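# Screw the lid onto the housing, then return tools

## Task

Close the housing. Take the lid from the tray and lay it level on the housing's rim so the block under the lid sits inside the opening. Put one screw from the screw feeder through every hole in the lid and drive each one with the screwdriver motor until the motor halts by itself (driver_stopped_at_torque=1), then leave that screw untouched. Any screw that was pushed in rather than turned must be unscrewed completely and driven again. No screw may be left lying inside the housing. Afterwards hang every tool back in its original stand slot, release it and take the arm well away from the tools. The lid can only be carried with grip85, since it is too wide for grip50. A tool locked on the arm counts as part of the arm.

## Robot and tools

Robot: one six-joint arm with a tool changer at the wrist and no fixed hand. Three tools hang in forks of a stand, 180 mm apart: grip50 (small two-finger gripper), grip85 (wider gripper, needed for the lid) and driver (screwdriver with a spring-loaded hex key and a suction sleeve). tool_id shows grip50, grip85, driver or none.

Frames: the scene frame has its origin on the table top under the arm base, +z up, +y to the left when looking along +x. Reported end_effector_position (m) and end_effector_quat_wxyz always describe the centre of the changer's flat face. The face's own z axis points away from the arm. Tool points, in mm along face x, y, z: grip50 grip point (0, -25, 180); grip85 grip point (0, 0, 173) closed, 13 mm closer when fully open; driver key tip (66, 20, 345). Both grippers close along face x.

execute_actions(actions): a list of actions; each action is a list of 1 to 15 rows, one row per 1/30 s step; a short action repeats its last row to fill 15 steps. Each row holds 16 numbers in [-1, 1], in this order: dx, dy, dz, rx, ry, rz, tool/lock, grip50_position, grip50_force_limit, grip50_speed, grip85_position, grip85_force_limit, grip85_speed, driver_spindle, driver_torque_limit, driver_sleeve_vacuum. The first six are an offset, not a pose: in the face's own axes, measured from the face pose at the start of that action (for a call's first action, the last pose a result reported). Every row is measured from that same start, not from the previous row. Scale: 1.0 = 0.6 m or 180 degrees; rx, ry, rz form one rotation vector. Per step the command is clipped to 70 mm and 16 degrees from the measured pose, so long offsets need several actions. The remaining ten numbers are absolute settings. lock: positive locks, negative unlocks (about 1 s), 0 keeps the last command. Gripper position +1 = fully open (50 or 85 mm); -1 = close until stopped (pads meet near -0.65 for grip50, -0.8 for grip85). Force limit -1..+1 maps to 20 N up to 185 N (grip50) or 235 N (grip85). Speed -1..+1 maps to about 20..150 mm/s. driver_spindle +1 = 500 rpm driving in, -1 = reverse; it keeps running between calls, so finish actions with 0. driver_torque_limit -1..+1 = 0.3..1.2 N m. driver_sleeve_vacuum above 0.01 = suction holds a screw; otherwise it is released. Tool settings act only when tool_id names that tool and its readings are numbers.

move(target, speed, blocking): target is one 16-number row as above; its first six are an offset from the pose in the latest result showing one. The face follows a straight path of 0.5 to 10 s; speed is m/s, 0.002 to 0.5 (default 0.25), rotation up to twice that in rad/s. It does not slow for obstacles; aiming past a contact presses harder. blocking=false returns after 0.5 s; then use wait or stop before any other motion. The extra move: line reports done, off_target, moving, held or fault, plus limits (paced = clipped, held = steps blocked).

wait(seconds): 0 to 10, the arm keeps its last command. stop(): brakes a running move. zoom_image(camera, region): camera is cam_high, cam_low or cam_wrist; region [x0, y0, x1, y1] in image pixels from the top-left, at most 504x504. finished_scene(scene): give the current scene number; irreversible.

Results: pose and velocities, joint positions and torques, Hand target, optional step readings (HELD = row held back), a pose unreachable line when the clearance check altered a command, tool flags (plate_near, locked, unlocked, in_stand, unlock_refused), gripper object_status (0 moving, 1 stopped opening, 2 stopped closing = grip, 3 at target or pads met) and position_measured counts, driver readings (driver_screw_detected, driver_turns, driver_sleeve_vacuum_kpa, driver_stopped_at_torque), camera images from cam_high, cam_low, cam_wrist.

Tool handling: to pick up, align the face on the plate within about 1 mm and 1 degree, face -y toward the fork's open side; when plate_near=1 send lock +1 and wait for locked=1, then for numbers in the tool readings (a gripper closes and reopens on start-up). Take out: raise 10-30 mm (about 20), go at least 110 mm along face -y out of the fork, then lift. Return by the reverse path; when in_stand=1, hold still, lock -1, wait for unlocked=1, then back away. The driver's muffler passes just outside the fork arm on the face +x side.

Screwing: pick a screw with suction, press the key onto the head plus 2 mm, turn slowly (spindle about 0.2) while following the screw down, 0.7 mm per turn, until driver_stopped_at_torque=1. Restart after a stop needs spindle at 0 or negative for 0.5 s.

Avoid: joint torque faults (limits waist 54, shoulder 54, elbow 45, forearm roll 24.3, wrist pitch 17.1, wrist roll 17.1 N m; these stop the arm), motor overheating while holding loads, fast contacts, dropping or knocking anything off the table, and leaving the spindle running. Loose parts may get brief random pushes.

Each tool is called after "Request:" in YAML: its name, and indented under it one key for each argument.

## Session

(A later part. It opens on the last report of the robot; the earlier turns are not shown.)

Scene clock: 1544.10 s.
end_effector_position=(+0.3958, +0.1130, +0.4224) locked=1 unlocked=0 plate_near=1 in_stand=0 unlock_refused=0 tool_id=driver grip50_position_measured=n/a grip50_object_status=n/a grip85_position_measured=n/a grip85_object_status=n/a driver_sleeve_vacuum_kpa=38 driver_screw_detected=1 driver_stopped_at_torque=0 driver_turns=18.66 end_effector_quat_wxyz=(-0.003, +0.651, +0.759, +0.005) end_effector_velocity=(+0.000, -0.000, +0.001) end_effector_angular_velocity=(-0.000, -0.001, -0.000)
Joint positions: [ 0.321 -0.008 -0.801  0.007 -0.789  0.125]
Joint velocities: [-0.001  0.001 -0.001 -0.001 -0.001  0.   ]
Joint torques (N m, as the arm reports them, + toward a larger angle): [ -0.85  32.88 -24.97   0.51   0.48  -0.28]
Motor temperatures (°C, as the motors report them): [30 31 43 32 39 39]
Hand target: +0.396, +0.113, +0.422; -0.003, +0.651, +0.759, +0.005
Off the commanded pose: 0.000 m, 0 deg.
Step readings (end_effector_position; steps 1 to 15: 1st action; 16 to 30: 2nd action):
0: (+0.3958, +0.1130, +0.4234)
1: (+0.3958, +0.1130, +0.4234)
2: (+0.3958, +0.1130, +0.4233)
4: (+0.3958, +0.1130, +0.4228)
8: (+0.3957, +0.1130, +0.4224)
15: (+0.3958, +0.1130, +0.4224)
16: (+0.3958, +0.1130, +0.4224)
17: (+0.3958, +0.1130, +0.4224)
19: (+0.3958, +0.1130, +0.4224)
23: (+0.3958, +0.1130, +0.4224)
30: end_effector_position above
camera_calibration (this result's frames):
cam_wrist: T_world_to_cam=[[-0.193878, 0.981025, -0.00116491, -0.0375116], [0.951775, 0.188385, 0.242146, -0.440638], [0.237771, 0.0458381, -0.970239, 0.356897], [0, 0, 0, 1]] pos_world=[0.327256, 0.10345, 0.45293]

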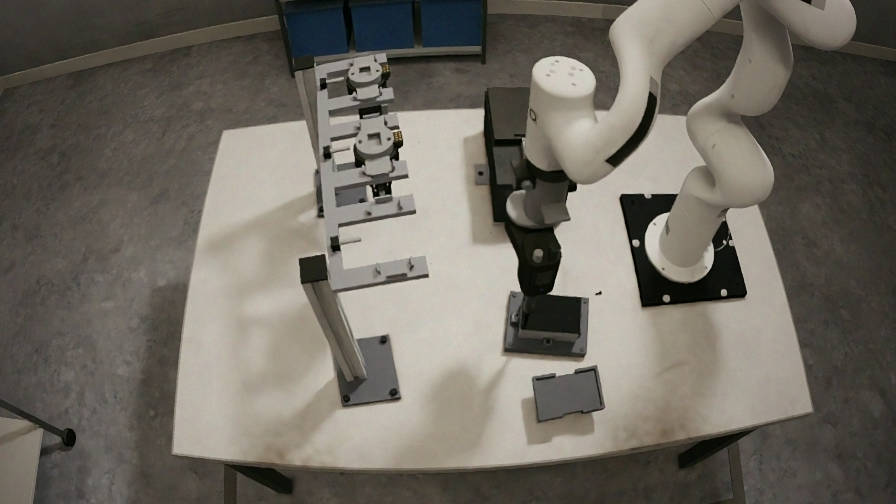

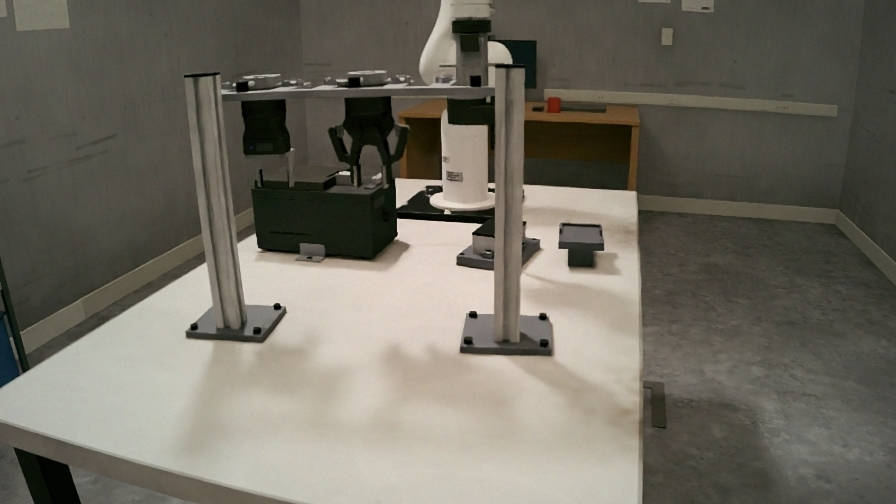

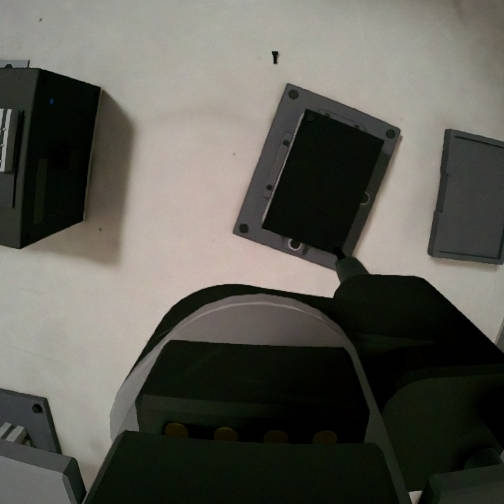

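Request:
execute_actions:
  actions:
    - [[0,0,0.0018,0,0,0,0,0,0,0,0,0,0,0,-0.6,1]]
    - [[0,0,0,0,0,0,0,0,0,0,0,0,0,0,-0.6,1]]

Scene clock: 1549.10 s.
end_effector_position=(+0.3958, +0.1130, +0.4213) locked=1 unlocked=0 plate_near=1 in_stand=0 unlock_refused=0 tool_id=driver grip50_position_measured=n/a grip50_object_status=n/a grip85_position_measured=n/a grip85_object_status=n/a driver_sleeve_vacuum_kpa=38 driver_screw_detected=1 driver_stopped_at_torque=0 driver_turns=18.66 end_effector_quat_wxyz=(-0.003, +0.651, +0.759, +0.005) end_effector_velocity=(-0.000, -0.000, +0.000) end_effector_angular_velocity=(-0.001, +0.001, -0.001)
Joint positions: [ 0.321 -0.01  -0.8    0.007 -0.787  0.125]
Joint velocities: [-0.001  0.    -0.    -0.    -0.002  0.   ]
Joint torques (N m, as the arm reports them, + toward a larger angle): [ -0.48  32.46 -25.03   0.6    0.45  -0.18]
Motor temperatures (°C, as the motors report them): [30 31 43 32 39 39]
Hand target: +0.396, +0.113, +0.421; -0.003, +0.651, +0.759, +0.005
Off the commanded pose: 0.000 m, 0 deg.
Step readings (end_effector_position; steps 1 to 15: 1st action; 16 to 30: 2nd action):
0: (+0.3958, +0.1130, +0.4224)
1: (+0.3958, +0.1130, +0.4224)
2: (+0.3958, +0.1130, +0.4223)
4: (+0.3958, +0.1130, +0.4217)
8: (+0.3958, +0.1130, +0.4213)
15: (+0.3958, +0.1130, +0.4213)
16: (+0.3958, +0.1130, +0.4213)
17: (+0.3958, +0.1130, +0.4213)
19: (+0.3958, +0.1130, +0.4213)
23: (+0.3958, +0.1130, +0.4213)
30: end_effector_position above
camera_calibration (this result's frames):
cam_wrist: T_world_to_cam=[[-0.193876, 0.981025, -0.00116855, -0.0375217], [0.951776, 0.188384, 0.242145, -0.440382], [0.237771, 0.0458339, -0.970239, 0.355854], [0, 0, 0, 1]] pos_world=[0.327259, 0.103461, 0.451857]

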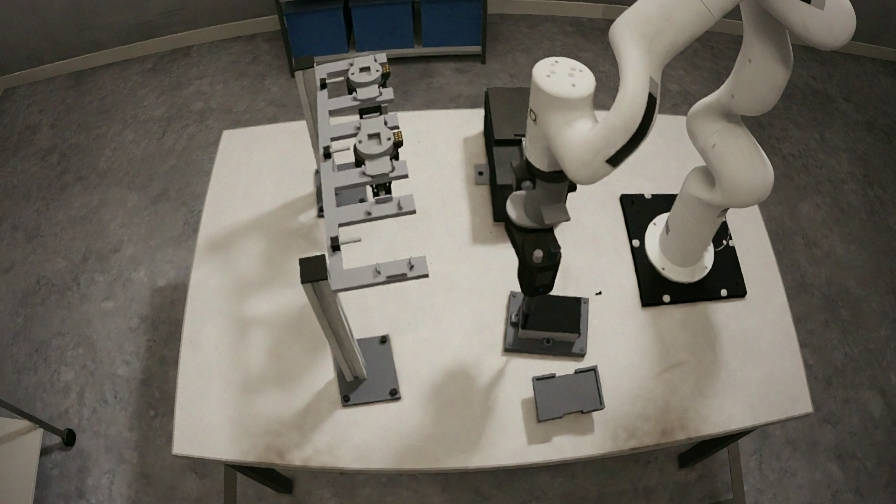

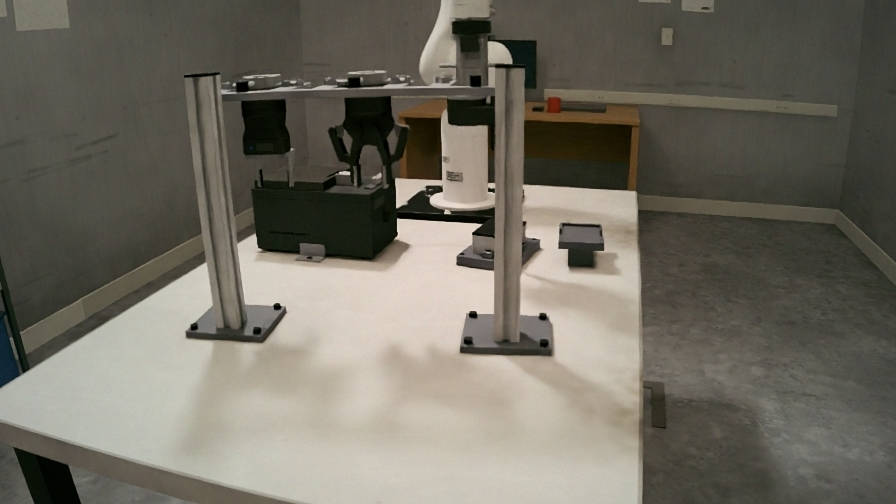

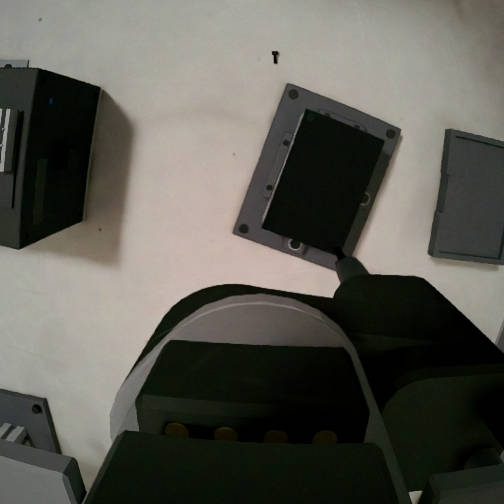

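Request:
execute_actions:
  actions:
    - [[0,0,0.0015,0,0,0,0,0,0,0,0,0,0,0,-0.6,1]]
    - [[0,0,0.0015,0,0,0,0,0,0,0,0,0,0,0,-0.6,1]]
    - [[0,0,0.001,0,0,0,0,0,0,0,0,0,0,0.2,-0.6,1]]
    - [[0,0,0.001,0,0,0,0,0,0,0,0,0,0,0.2,-0.6,1]]
    - [[0,0,0.001,0,0,0,0,0,0,0,0,0,0,0.2,-0.6,1]]
    - [[0,0,0.001,0,0,0,0,0,0,0,0,0,0,0.2,-0.6,1]]
    - [[0,0,0,0,0,0,0,0,0,0,0,0,0,0,-0.6,1]]

Scene clock: 1560.03 s.
end_effector_position=(+0.3959, +0.1131, +0.4172) locked=1 unlocked=0 plate_near=1 in_stand=0 unlock_refused=0 tool_id=driver grip50_position_measured=n/a grip50_object_status=n/a grip85_position_measured=n/a grip85_object_status=n/a driver_sleeve_vacuum_kpa=40 driver_screw_detected=1 driver_stopped_at_torque=0 driver_turns=21.94 end_effector_quat_wxyz=(-0.003, +0.651, +0.759, +0.005) end_effector_velocity=(+0.000, +0.000, +0.000) end_effector_angular_velocity=(+0.000, -0.001, +0.000)
Joint positions: [ 0.322 -0.015 -0.795  0.007 -0.776  0.125]
Joint velocities: [ 0.     0.     0.     0.     0.001 -0.   ]
Joint torques (N m, as the arm reports them, + toward a larger angle): [ -2.25  30.87 -23.05   0.08  -0.16  -0.33]
Motor temperatures (°C, as the motors report them): [30 31 43 32 39 39]
Hand target: +0.396, +0.113, +0.417; -0.003, +0.651, +0.759, +0.005
Off the commanded pose: 0.000 m, 0 deg.
Step readings (end_effector_position; steps 1 to 15: 1st action; 16 to 30: 2nd action; 31 to 45: 3rd action; 46 to 60: 4th action; 61 to 75: 5th action; 76 to 90: 6th action; 91 to 105: 7th action):
0: (+0.3958, +0.1130, +0.4213)
1: (+0.3958, +0.1130, +0.4213)
2: (+0.3958, +0.1130, +0.4212)
4: (+0.3958, +0.1130, +0.4208)
8: (+0.3958, +0.1130, +0.4204)
15: (+0.3958, +0.1130, +0.4204)
16: (+0.3958, +0.1130, +0.4204)
17: (+0.3958, +0.1130, +0.4203)
19: (+0.3958, +0.1130, +0.4199)
23: (+0.3958, +0.1130, +0.4195)
30: (+0.3958, +0.1130, +0.4195)
31: (+0.3958, +0.1130, +0.4195)
32: (+0.3958, +0.1130, +0.4194)
34: (+0.3958, +0.1130, +0.4192)
38: (+0.3958, +0.1130, +0.4189)
45: (+0.3958, +0.1130, +0.4189)
46: (+0.3958, +0.1130, +0.4189)
47: (+0.3958, +0.1130, +0.4188)
49: (+0.3958, +0.1130, +0.4186)
53: (+0.3958, +0.1130, +0.4183)
60: (+0.3958, +0.1130, +0.4183)
61: (+0.3958, +0.1130, +0.4183)
62: (+0.3958, +0.1130, +0.4183)
64: (+0.3959, +0.1131, +0.4181)
68: (+0.3959, +0.1131, +0.4180)
75: (+0.3959, +0.1130, +0.4178)
76: (+0.3959, +0.1130, +0.4178)
77: (+0.3959, +0.1130, +0.4177)
79: (+0.3959, +0.1130, +0.4174)
83: (+0.3959, +0.1131, +0.4172)
90: (+0.3959, +0.1130, +0.4172)
91: (+0.3959, +0.1130, +0.4172)
92: (+0.3959, +0.1130, +0.4172)
94: (+0.3959, +0.1131, +0.4172)
98: (+0.3959, +0.1131, +0.4172)
105: end_effector_position above
camera_calibration (this result's frames):
cam_wrist: T_world_to_cam=[[-0.193824, 0.981036, -0.00112904, -0.0376116], [0.951674, 0.188302, 0.24261, -0.439635], [0.238221, 0.0459491, -0.970123, 0.351609], [0, 0, 0, 1]] pos_world=[0.327339, 0.103527, 0.447721]

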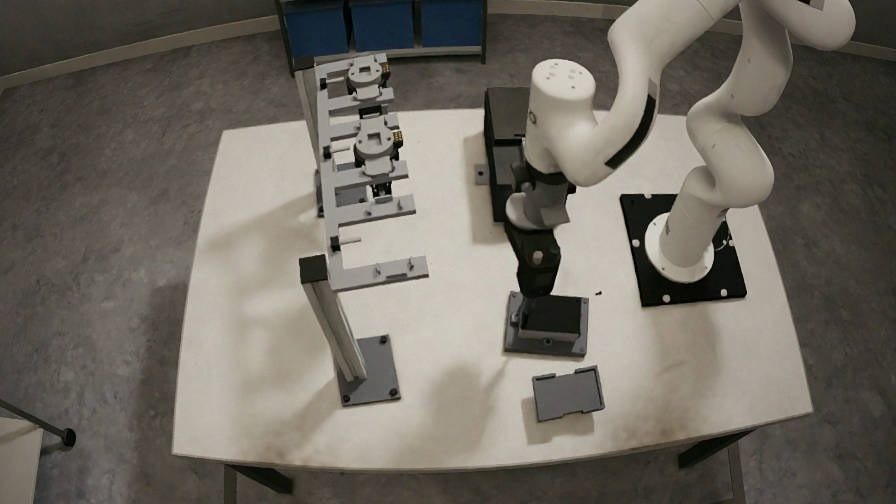

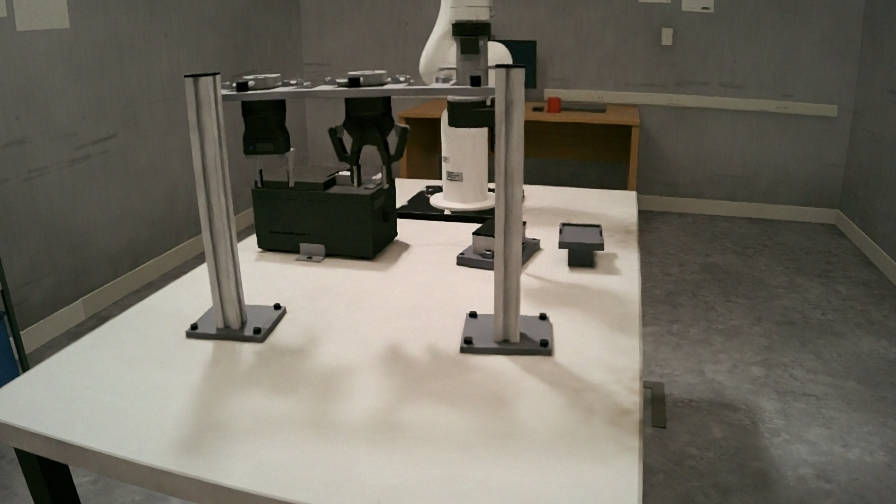

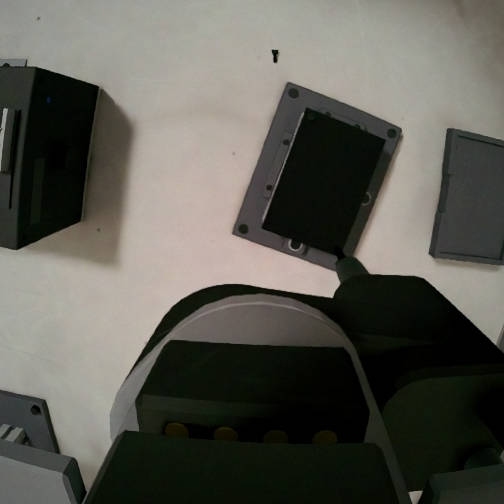

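Request:
execute_actions:
  actions:
    - [[0,0,0,0,0,0,0,0,0,0,0,0,0,0.2,-0.6,1]]
    - [[0,0,0,0,0,0,0,0,0,0,0,0,0,0.2,-0.6,1]]
    - [[0,0,0,0,0,0,0,0,0,0,0,0,0,0,-0.6,1]]

Scene clock: 1572.87 s.
end_effector_position=(+0.3958, +0.1130, +0.4170) locked=1 unlocked=0 plate_near=1 in_stand=0 unlock_refused=0 tool_id=driver grip50_position_measured=n/a grip50_object_status=n/a grip85_position_measured=n/a grip85_object_status=n/a driver_sleeve_vacuum_kpa=14 driver_screw_detected=0 driver_stopped_at_torque=0 driver_turns=23.55 end_effector_quat_wxyz=(-0.003, +0.651, +0.759, +0.005) end_effector_velocity=(+0.000, +0.001, -0.000) end_effector_angular_velocity=(-0.000, +0.000, +0.001)
Joint positions: [ 0.322 -0.015 -0.795  0.007 -0.776  0.125]
Joint velocities: [ 0.001 -0.001 -0.    -0.     0.    -0.   ]
Joint torques (N m, as the arm reports them, + toward a larger angle): [ -2.76  31.81 -24.05   0.13  -0.32  -0.37]
Motor temperatures (°C, as the motors report them): [30 31 43 32 39 39]
Hand target: +0.396, +0.113, +0.417; -0.003, +0.651, +0.759, +0.005
Off the commanded pose: 0.000 m, 0 deg.
Step readings (end_effector_position; steps 1 to 15: 1st action; 16 to 30: 2nd action; 31 to 45: 3rd action):
0: (+0.3959, +0.1130, +0.4172)
1: (+0.3959, +0.1130, +0.4172)
2: (+0.3959, +0.1130, +0.4172)
4: (+0.3959, +0.1130, +0.4172)
8: (+0.3959, +0.1130, +0.4172)
15: (+0.3958, +0.1130, +0.4170)
16: (+0.3958, +0.1130, +0.4170)
17: (+0.3958, +0.1130, +0.4170)
19: (+0.3958, +0.1130, +0.4169)
23: (+0.3958, +0.1130, +0.4170)
30: (+0.3958, +0.1130, +0.4170)
31: (+0.3958, +0.1130, +0.4170)
32: (+0.3958, +0.1130, +0.4170)
34: (+0.3958, +0.1130, +0.4170)
38: (+0.3958, +0.1130, +0.4170)
45: end_effector_position above
camera_calibration (this result's frames):
cam_wrist: T_world_to_cam=[[-0.19382, 0.981036, -0.00116466, -0.0375941], [0.951726, 0.188317, 0.242393, -0.439469], [0.238016, 0.0458721, -0.970177, 0.351572], [0, 0, 0, 1]] pos_world=[0.327288, 0.103513, 0.447568]

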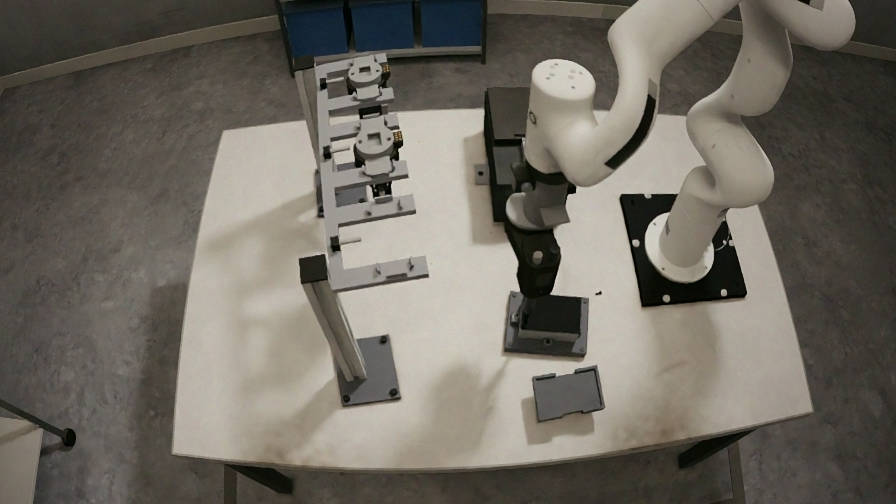

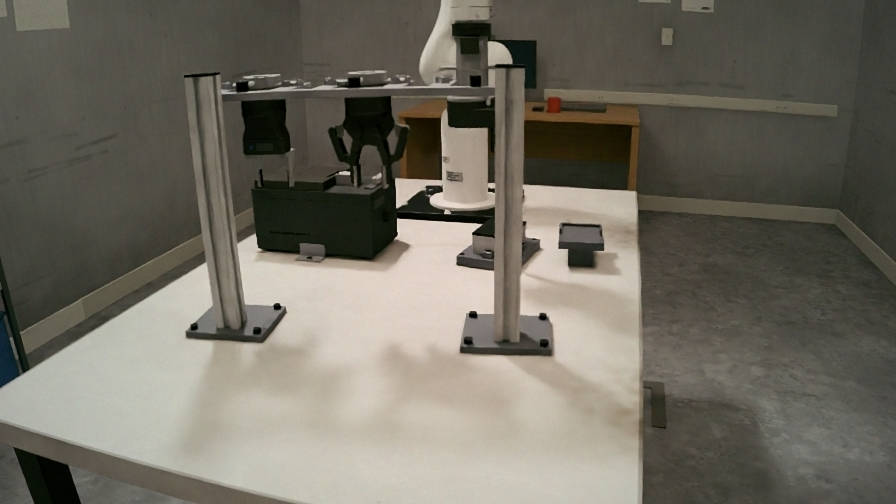

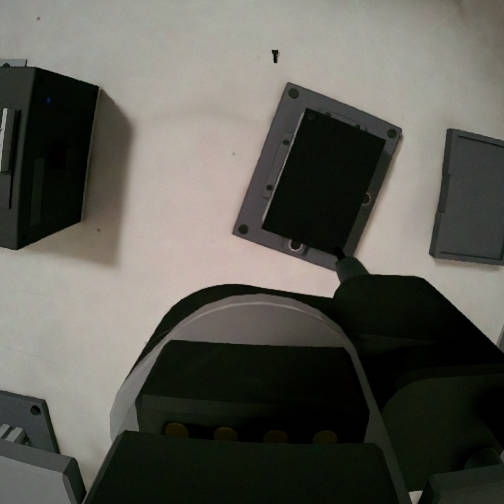

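Request:
execute_actions:
  actions:
    - [[0,0,0.001,0,0,0,0,0,0,0,0,0,0,0,-0.6,1]]
    - [[0,0,0.001,0,0,0,0,0,0,0,0,0,0,0.2,-0.6,1]]
    - [[0,0,0.001,0,0,0,0,0,0,0,0,0,0,0.2,-0.6,1]]
    - [[0,0,0.001,0,0,0,0,0,0,0,0,0,0,0.2,-0.6,1]]
    - [[0,0,0.001,0,0,0,0,0,0,0,0,0,0,0.2,-0.6,1]]
    - [[0,0,0.001,0,0,0,0,0,0,0,0,0,0,0.2,-0.6,1]]
    - [[0,0,0,0,0,0,0,0,0,0,0,0,0,0,-0.6,1]]

Scene clock: 1587.20 s.
end_effector_position=(+0.3958, +0.1131, +0.4134) locked=1 unlocked=0 plate_near=1 in_stand=0 unlock_refused=0 tool_id=driver grip50_position_measured=n/a grip50_object_status=n/a grip85_position_measured=n/a grip85_object_status=n/a driver_sleeve_vacuum_kpa=39 driver_screw_detected=1 driver_stopped_at_torque=1 driver_turns=27.01 end_effector_quat_wxyz=(-0.003, +0.651, +0.759, +0.005) end_effector_velocity=(+0.000, -0.001, -0.000) end_effector_angular_velocity=(-0.000, -0.000, -0.001)
Joint positions: [ 0.322 -0.019 -0.79   0.007 -0.767  0.125]
Joint velocities: [-0.002 -0.     0.    -0.     0.001 -0.   ]
Joint torques (N m, as the arm reports them, + toward a larger angle): [ -1.65  30.53 -23.39   0.13  -0.34  -0.3 ]
Motor temperatures (°C, as the motors report them): [30 31 43 32 39 39]
Hand target: +0.396, +0.113, +0.413; -0.003, +0.651, +0.759, +0.005
Off the commanded pose: 0.000 m, 0 deg.
Step readings (end_effector_position; steps 1 to 15: 1st action; 16 to 30: 2nd action; 31 to 45: 3rd action; 46 to 60: 4th action; 61 to 75: 5th action; 76 to 90: 6th action; 91 to 105: 7th action):
0: (+0.3958, +0.1130, +0.4170)
1: (+0.3958, +0.1130, +0.4170)
2: (+0.3958, +0.1130, +0.4170)
4: (+0.3958, +0.1130, +0.4167)
8: (+0.3958, +0.1130, +0.4164)
15: (+0.3958, +0.1130, +0.4164)
16: (+0.3958, +0.1130, +0.4164)
17: (+0.3958, +0.1130, +0.4163)
19: (+0.3959, +0.1131, +0.4162)
23: (+0.3959, +0.1131, +0.4160)
30: (+0.3958, +0.1130, +0.4158)
31: (+0.3958, +0.1130, +0.4158)
32: (+0.3958, +0.1130, +0.4157)
34: (+0.3959, +0.1131, +0.4155)
38: (+0.3959, +0.1131, +0.4153)
45: (+0.3958, +0.1131, +0.4152)
46: (+0.3958, +0.1130, +0.4152)
47: (+0.3958, +0.1131, +0.4151)
49: (+0.3958, +0.1131, +0.4148)
53: (+0.3958, +0.1131, +0.4146)
60: (+0.3958, +0.1131, +0.4146)
61: (+0.3958, +0.1131, +0.4146)
62: (+0.3958, +0.1131, +0.4145)
64: (+0.3958, +0.1131, +0.4142)
68: (+0.3958, +0.1131, +0.4140)
75: (+0.3958, +0.1131, +0.4140)
76: (+0.3958, +0.1131, +0.4140)
77: (+0.3959, +0.1131, +0.4139)
79: (+0.3958, +0.1131, +0.4136)
83: (+0.3958, +0.1131, +0.4134)
90: (+0.3958, +0.1131, +0.4134)
91: (+0.3958, +0.1131, +0.4134)
92: (+0.3958, +0.1131, +0.4134)
94: (+0.3958, +0.1131, +0.4134)
98: (+0.3958, +0.1131, +0.4134)
105: end_effector_position above
camera_calibration (this result's frames):
cam_wrist: T_world_to_cam=[[-0.19366, 0.981068, -0.00114561, -0.0377083], [0.95172, 0.18815, 0.242544, -0.438662], [0.238168, 0.0458808, -0.97014, 0.347973], [0, 0, 0, 1]] pos_world=[0.327305, 0.103563, 0.443935]

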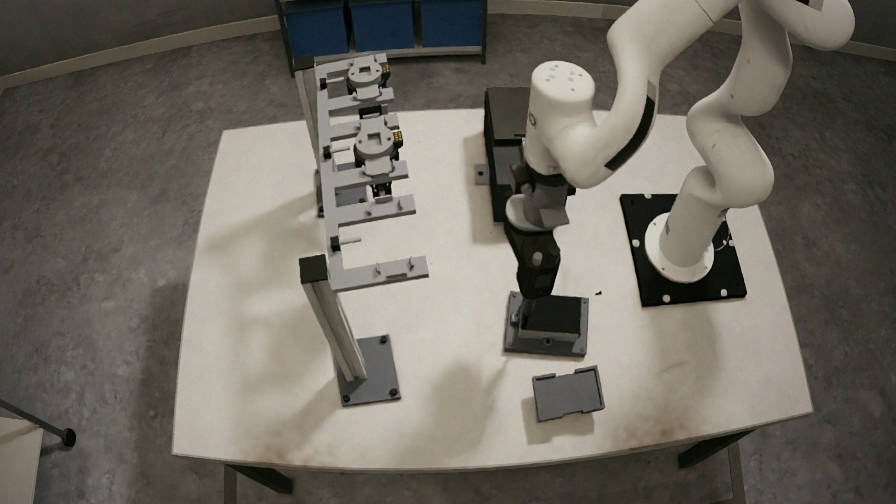

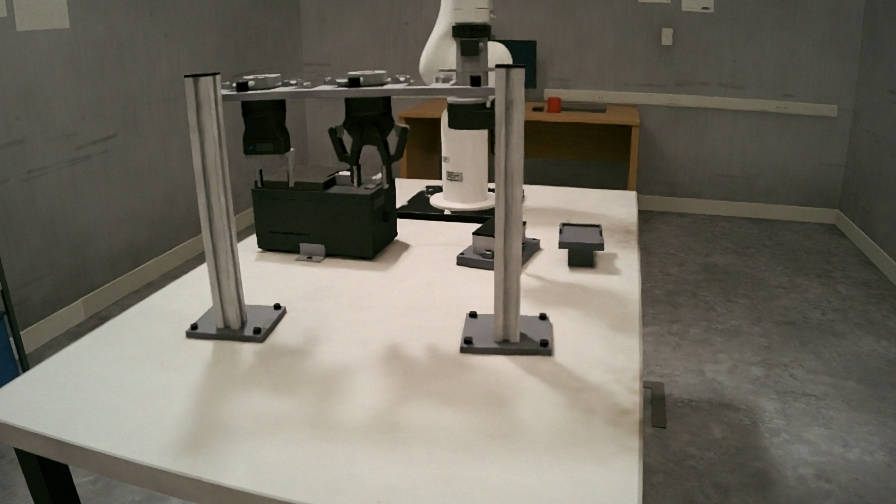

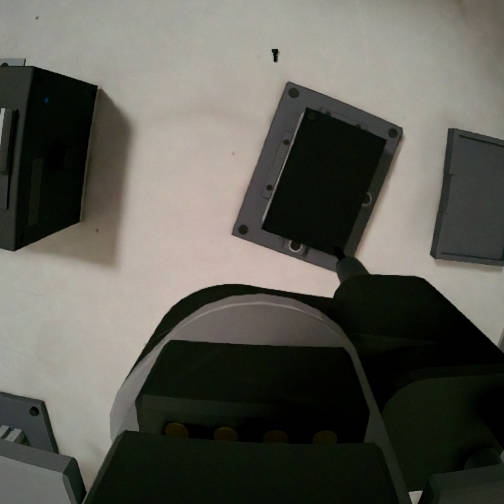

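Request:
execute_actions:
  actions:
    - [[0,0,0,0,0,0,0,0,0,0,0,0,0,0,-0.6,0]]

Request:
move:
  target: [0,0,-0.1,0,0,0,0,0,0,0,0,0,0,0,-0.6,0]
  speed: 0.04

Request:
zoom_image:
  camera: "cam_wrist"
  region: [250,80,410,270]

Scene clock: 1592.17 s.
end_effector_position=(+0.3958, +0.1131, +0.4134) locked=1 unlocked=0 plate_near=1 in_stand=0 unlock_refused=0 tool_id=driver grip50_position_measured=n/a grip50_object_status=n/a grip85_position_measured=n/a grip85_object_status=n/a driver_sleeve_vacuum_kpa=0 driver_screw_detected=0 driver_stopped_at_torque=1 driver_turns=27.01 end_effector_quat_wxyz=(-0.003, +0.651, +0.759, +0.005) end_effector_velocity=(-0.000, +0.000, +0.000) end_effector_angular_velocity=(-0.000, +0.001, +0.001)
Joint positions: [ 0.322 -0.019 -0.79   0.007 -0.767  0.125]
Joint velocities: [ 0.001  0.    -0.    -0.    -0.001  0.   ]
Joint torques (N m, as the arm reports them, + toward a larger angle): [ -1.88  29.83 -22.68  -0.37  -0.39  -0.2 ]
Motor temperatures (°C, as the motors report them): [30 31 43 32 39 39]
Hand target: +0.396, +0.113, +0.413; -0.003, +0.651, +0.759, +0.005
Off the commanded pose: 0.000 m, 0 deg.
Step readings (end_effector_position):
0: (+0.3958, +0.1131, +0.4134)
1: (+0.3958, +0.1131, +0.4134)
2: (+0.3958, +0.1131, +0.4134)
4: (+0.3958, +0.1131, +0.4134)
8: (+0.3958, +0.1131, +0.4134)
15: end_effector_position above
camera_calibration (this result's frames):
cam_wrist: T_world_to_cam=[[-0.19366, 0.981068, -0.00114568, -0.0377082], [0.951721, 0.18815, 0.242543, -0.438661], [0.238167, 0.0458805, -0.97014, 0.347974], [0, 0, 0, 1]] pos_world=[0.327304, 0.103563, 0.443935]

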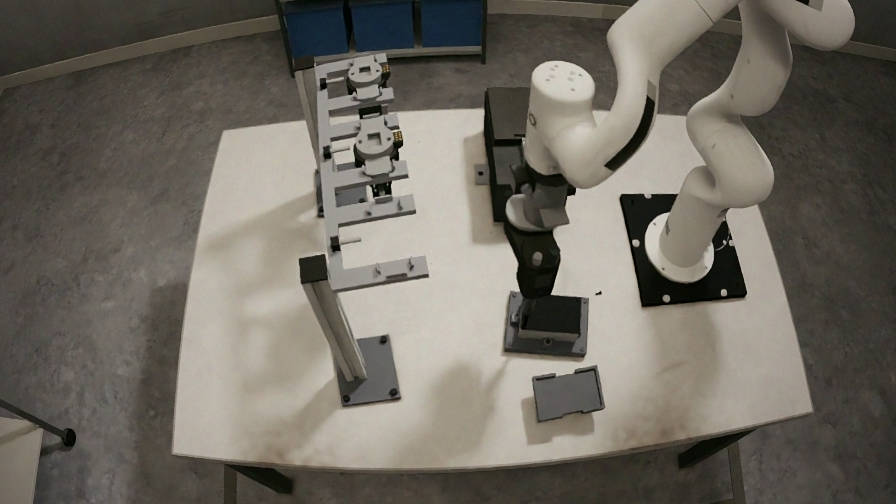

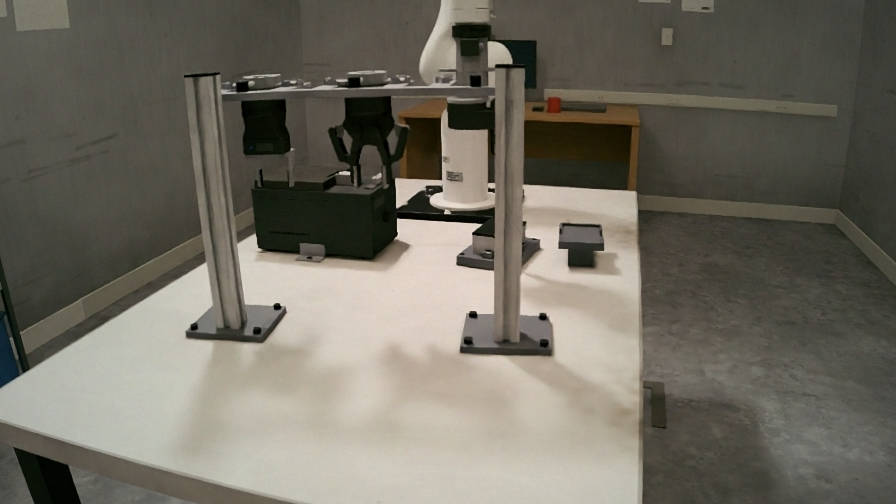

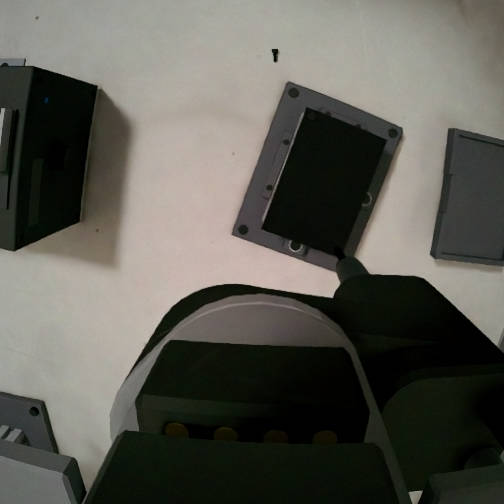

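Scene clock: 1594.00 s.
end_effector_position=(+0.3956, +0.1125, +0.4733) locked=1 unlocked=0 plate_near=1 in_stand=0 unlock_refused=0 tool_id=driver grip50_position_measured=n/a grip50_object_status=n/a grip85_position_measured=n/a grip85_object_status=n/a driver_sleeve_vacuum_kpa=0 driver_screw_detected=0 driver_stopped_at_torque=1 driver_turns=27.01 end_effector_quat_wxyz=(-0.003, +0.651, +0.759, +0.005) end_effector_velocity=(-0.000, -0.000, -0.000) end_effector_angular_velocity=(-0.000, +0.001, -0.000)
Joint positions: [ 0.321  0.044 -0.871  0.006 -0.911  0.125]
Joint velocities: [-0.    -0.    -0.     0.    -0.001  0.   ]
Joint torques (N m, as the arm reports them, + toward a larger angle): [ -1.95  30.19 -26.22   0.95   0.6   -0.23]
Motor temperatures (°C, as the motors report them): [30 31 43 32 39 39]
Hand target: +0.396, +0.112, +0.473; -0.003, +0.651, +0.759, +0.005
Off the commanded pose: 0.000 m, 0 deg.
move: done
camera_calibration (this result's frames):
cam_wrist: T_world_to_cam=[[-0.193847, 0.981031, -0.00100826, -0.0370751], [0.95175, 0.18831, 0.242305, -0.452793], [0.237898, 0.0460105, -0.9702, 0.406233], [0, 0, 0, 1]] pos_world=[0.327116, 0.102947, 0.503804]

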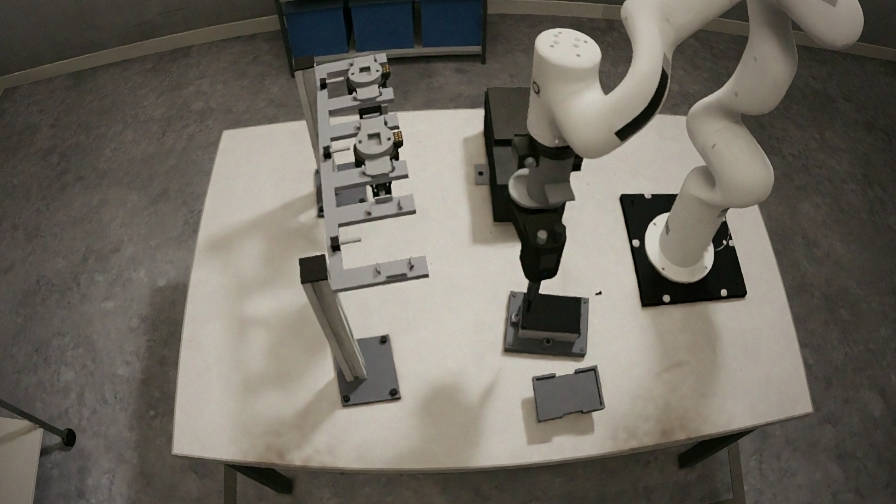

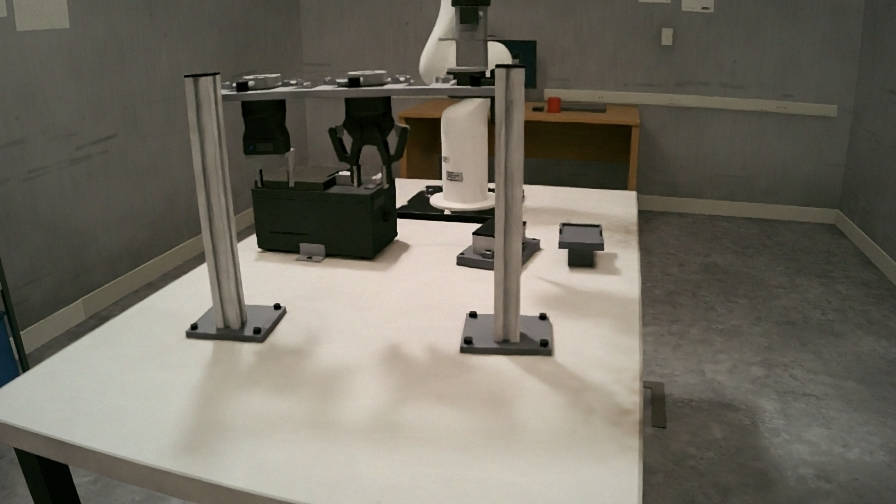

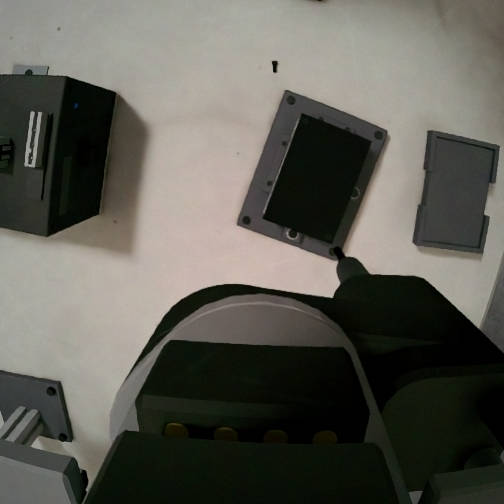

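Region (250, 80, 410, 270) of cam_wrist's 504x504 image, scaled by 2.653, with more detail than that image has; it fills the left 424 columns of this view, and the rest is white.

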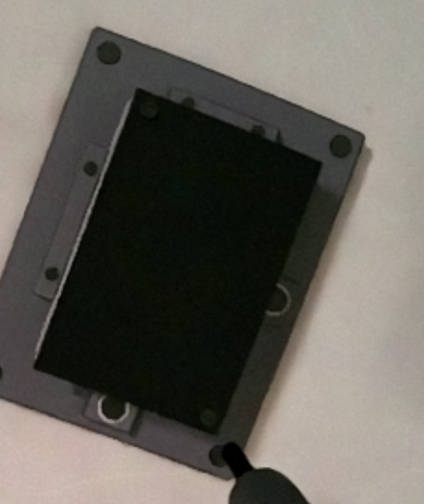

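Request:
move:
  target: [0.0511,0.198,0.0688,0,0,0,0,0,0,0,0,0,0,0,-0.6,0]
  speed: 0.15

Scene clock: 1608.03 s.
end_effector_position=(+0.5084, +0.1609, +0.4329) locked=1 unlocked=0 plate_near=1 in_stand=0 unlock_refused=0 tool_id=driver grip50_position_measured=n/a grip50_object_status=n/a grip85_position_measured=n/a grip85_object_status=n/a driver_sleeve_vacuum_kpa=0 driver_screw_detected=0 driver_stopped_at_torque=1 driver_turns=27.01 end_effector_quat_wxyz=(-0.003, +0.651, +0.759, +0.005) end_effector_velocity=(+0.002, +0.001, -0.000) end_effector_angular_velocity=(+0.000, -0.002, +0.002)
Joint positions: [ 0.349 -0.295 -1.153  0.006 -0.854  0.153]
Joint velocities: [ 0.001 -0.004 -0.004 -0.001  0.002 -0.   ]
Joint torques (N m, as the arm reports them, + toward a larger angle): [ -0.93  51.47 -25.84   0.74   0.5   -0.19]
Motor temperatures (°C, as the motors report them): [30 31 43 32 39 39]
Hand target: +0.509, +0.161, +0.433; -0.003, +0.651, +0.759, +0.005
Off the commanded pose: 0.000 m, 0 deg.
move: done
camera_calibration (this result's frames):
cam_wrist: T_world_to_cam=[[-0.193799, 0.981041, -0.00107309, -0.0628014], [0.951829, 0.188293, 0.242008, -0.55932], [0.237622, 0.0458796, -0.970274, 0.338198], [0, 0, 0, 1]] pos_world=[0.439843, 0.151411, 0.463437]

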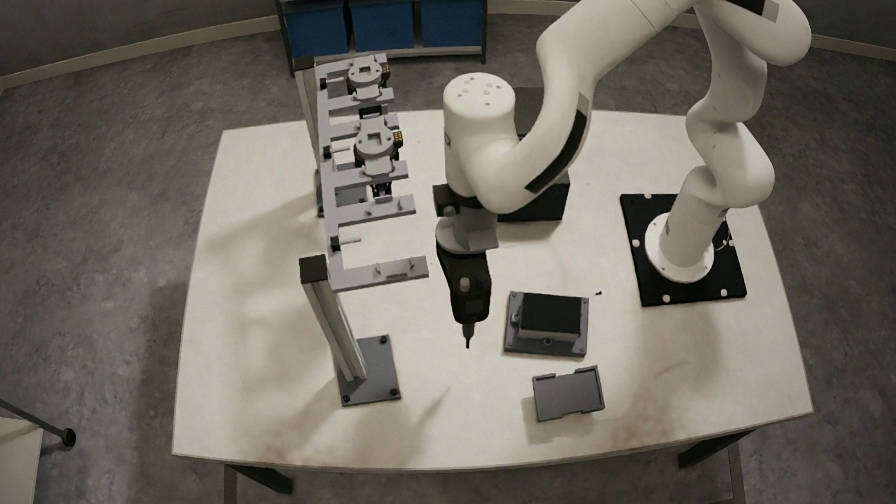

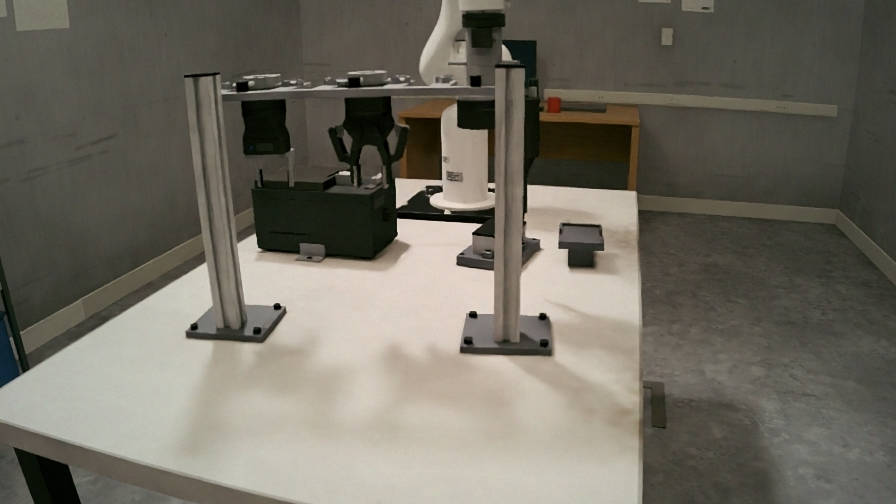

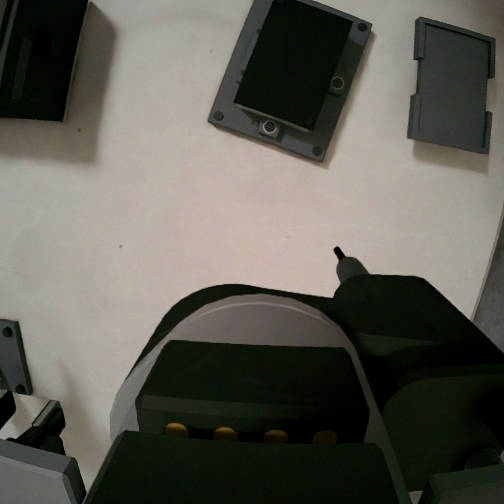

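Request:
move:
  target: [0,0.2095,0.001,0,0,0,0,0,0,0,0,0,0,0,-0.6,0]
  speed: 0.1

Scene clock: 1620.30 s.
end_effector_position=(+0.6325, +0.1798, +0.4328) locked=1 unlocked=0 plate_near=1 in_stand=0 unlock_refused=0 tool_id=driver grip50_position_measured=n/a grip50_object_status=n/a grip85_position_measured=n/a grip85_object_status=n/a driver_sleeve_vacuum_kpa=0 driver_screw_detected=0 driver_stopped_at_torque=1 driver_turns=27.01 end_effector_quat_wxyz=(-0.003, +0.651, +0.759, +0.005) end_effector_velocity=(+0.001, -0.001, +0.000) end_effector_angular_velocity=(+0.000, -0.001, -0.002)
Joint positions: [ 0.319 -0.602 -1.58   0.006 -0.975  0.124]
Joint velocities: [-0.002 -0.002 -0.005  0.    -0.001 -0.   ]
Joint torques (N m, as the arm reports them, + toward a larger angle): [ -1.22  70.37 -26.5    0.96   0.52  -0.33]
Motor temperatures (°C, as the motors report them): [30 31 43 32 39 39]
Hand target: +0.633, +0.180, +0.433; -0.003, +0.651, +0.759, +0.005
Off the commanded pose: 0.000 m, 0 deg.
move: done
camera_calibration (this result's frames):
cam_wrist: T_world_to_cam=[[-0.194022, 0.980997, -0.00101301, -0.0571385], [0.951857, 0.188509, 0.241729, -0.680887], [0.237326, 0.0459366, -0.970343, 0.307935], [0, 0, 0, 1]] pos_world=[0.563939, 0.17026, 0.463335]

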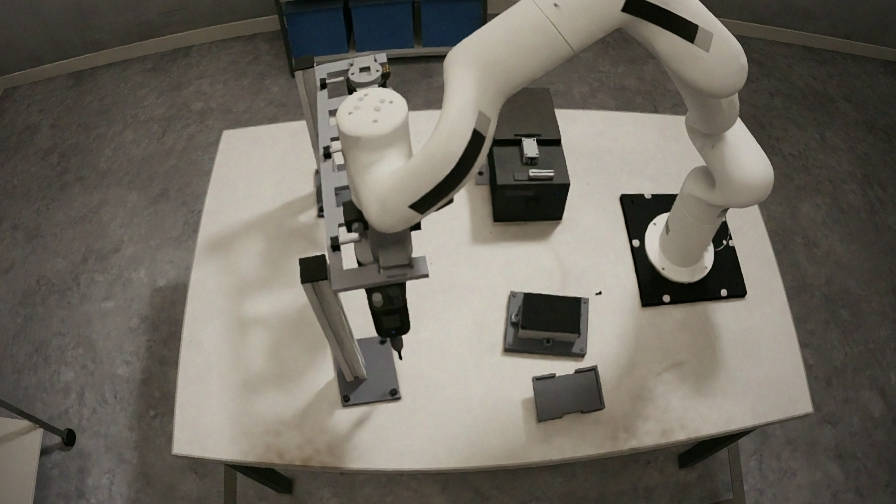

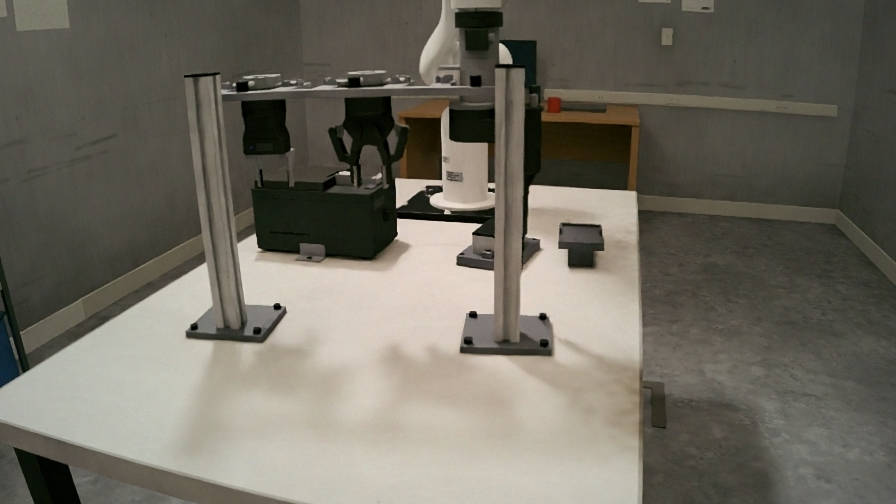

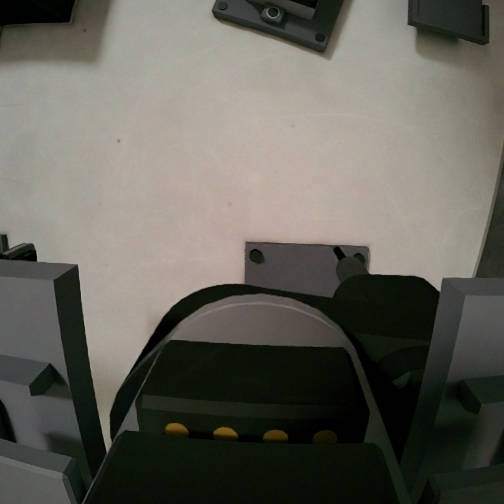

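Request:
move:
  target: [0,0.0003,0.0345,0,0,0,0,0,0,0,0,0,0,0,-0.6,0]
  speed: 0.03

Scene clock: 1626.27 s.
end_effector_position=(+0.6328, +0.1801, +0.4127) locked=1 unlocked=0 plate_near=1 in_stand=1 unlock_refused=0 tool_id=driver grip50_position_measured=n/a grip50_object_status=n/a grip85_position_measured=n/a grip85_object_status=n/a driver_sleeve_vacuum_kpa=0 driver_screw_detected=0 driver_stopped_at_torque=1 driver_turns=27.01 end_effector_quat_wxyz=(-0.003, +0.651, +0.759, +0.006) end_effector_velocity=(+0.000, -0.000, -0.001) end_effector_angular_velocity=(+0.000, -0.001, -0.000)
Joint positions: [ 0.319 -0.618 -1.557  0.006 -0.935  0.123]
Joint velocities: [-0.    -0.001  0.001  0.     0.002 -0.   ]
Joint torques (N m, as the arm reports them, + toward a larger angle): [ -1.47  65.71 -24.21   1.01   0.63  -0.36]
Motor temperatures (°C, as the motors report them): [30 31 43 32 39 39]
Hand target: +0.633, +0.180, +0.412; -0.003, +0.651, +0.759, +0.005
Off the commanded pose: 0.001 m, 0 deg.
move: done
camera_calibration (this result's frames):
cam_wrist: T_world_to_cam=[[-0.193949, 0.981011, -0.00102692, -0.0573831], [0.951644, 0.188397, 0.242651, -0.67666], [0.238237, 0.0460848, -0.970113, 0.287698], [0, 0, 0, 1]] pos_world=[0.56427, 0.170516, 0.443233]

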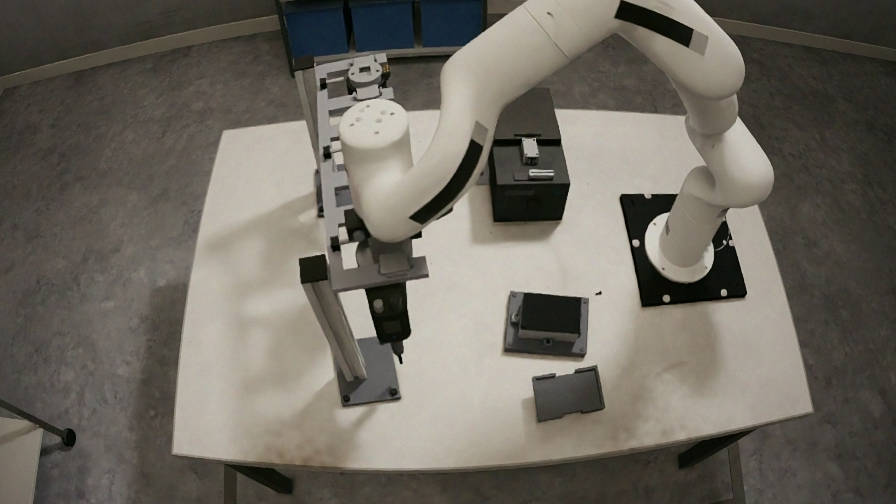

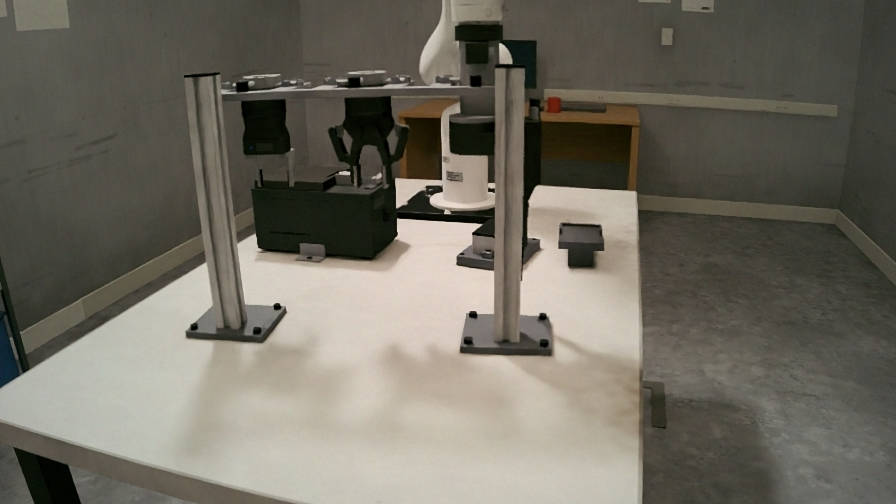

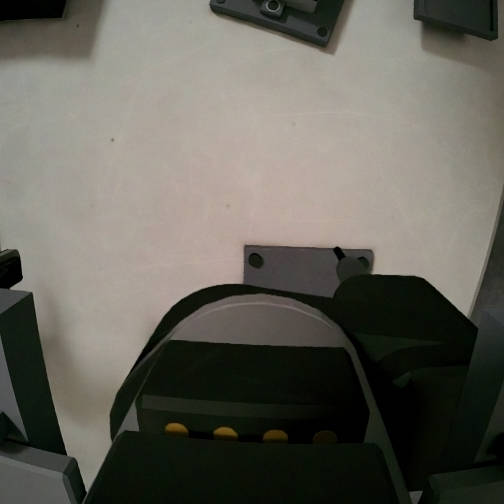

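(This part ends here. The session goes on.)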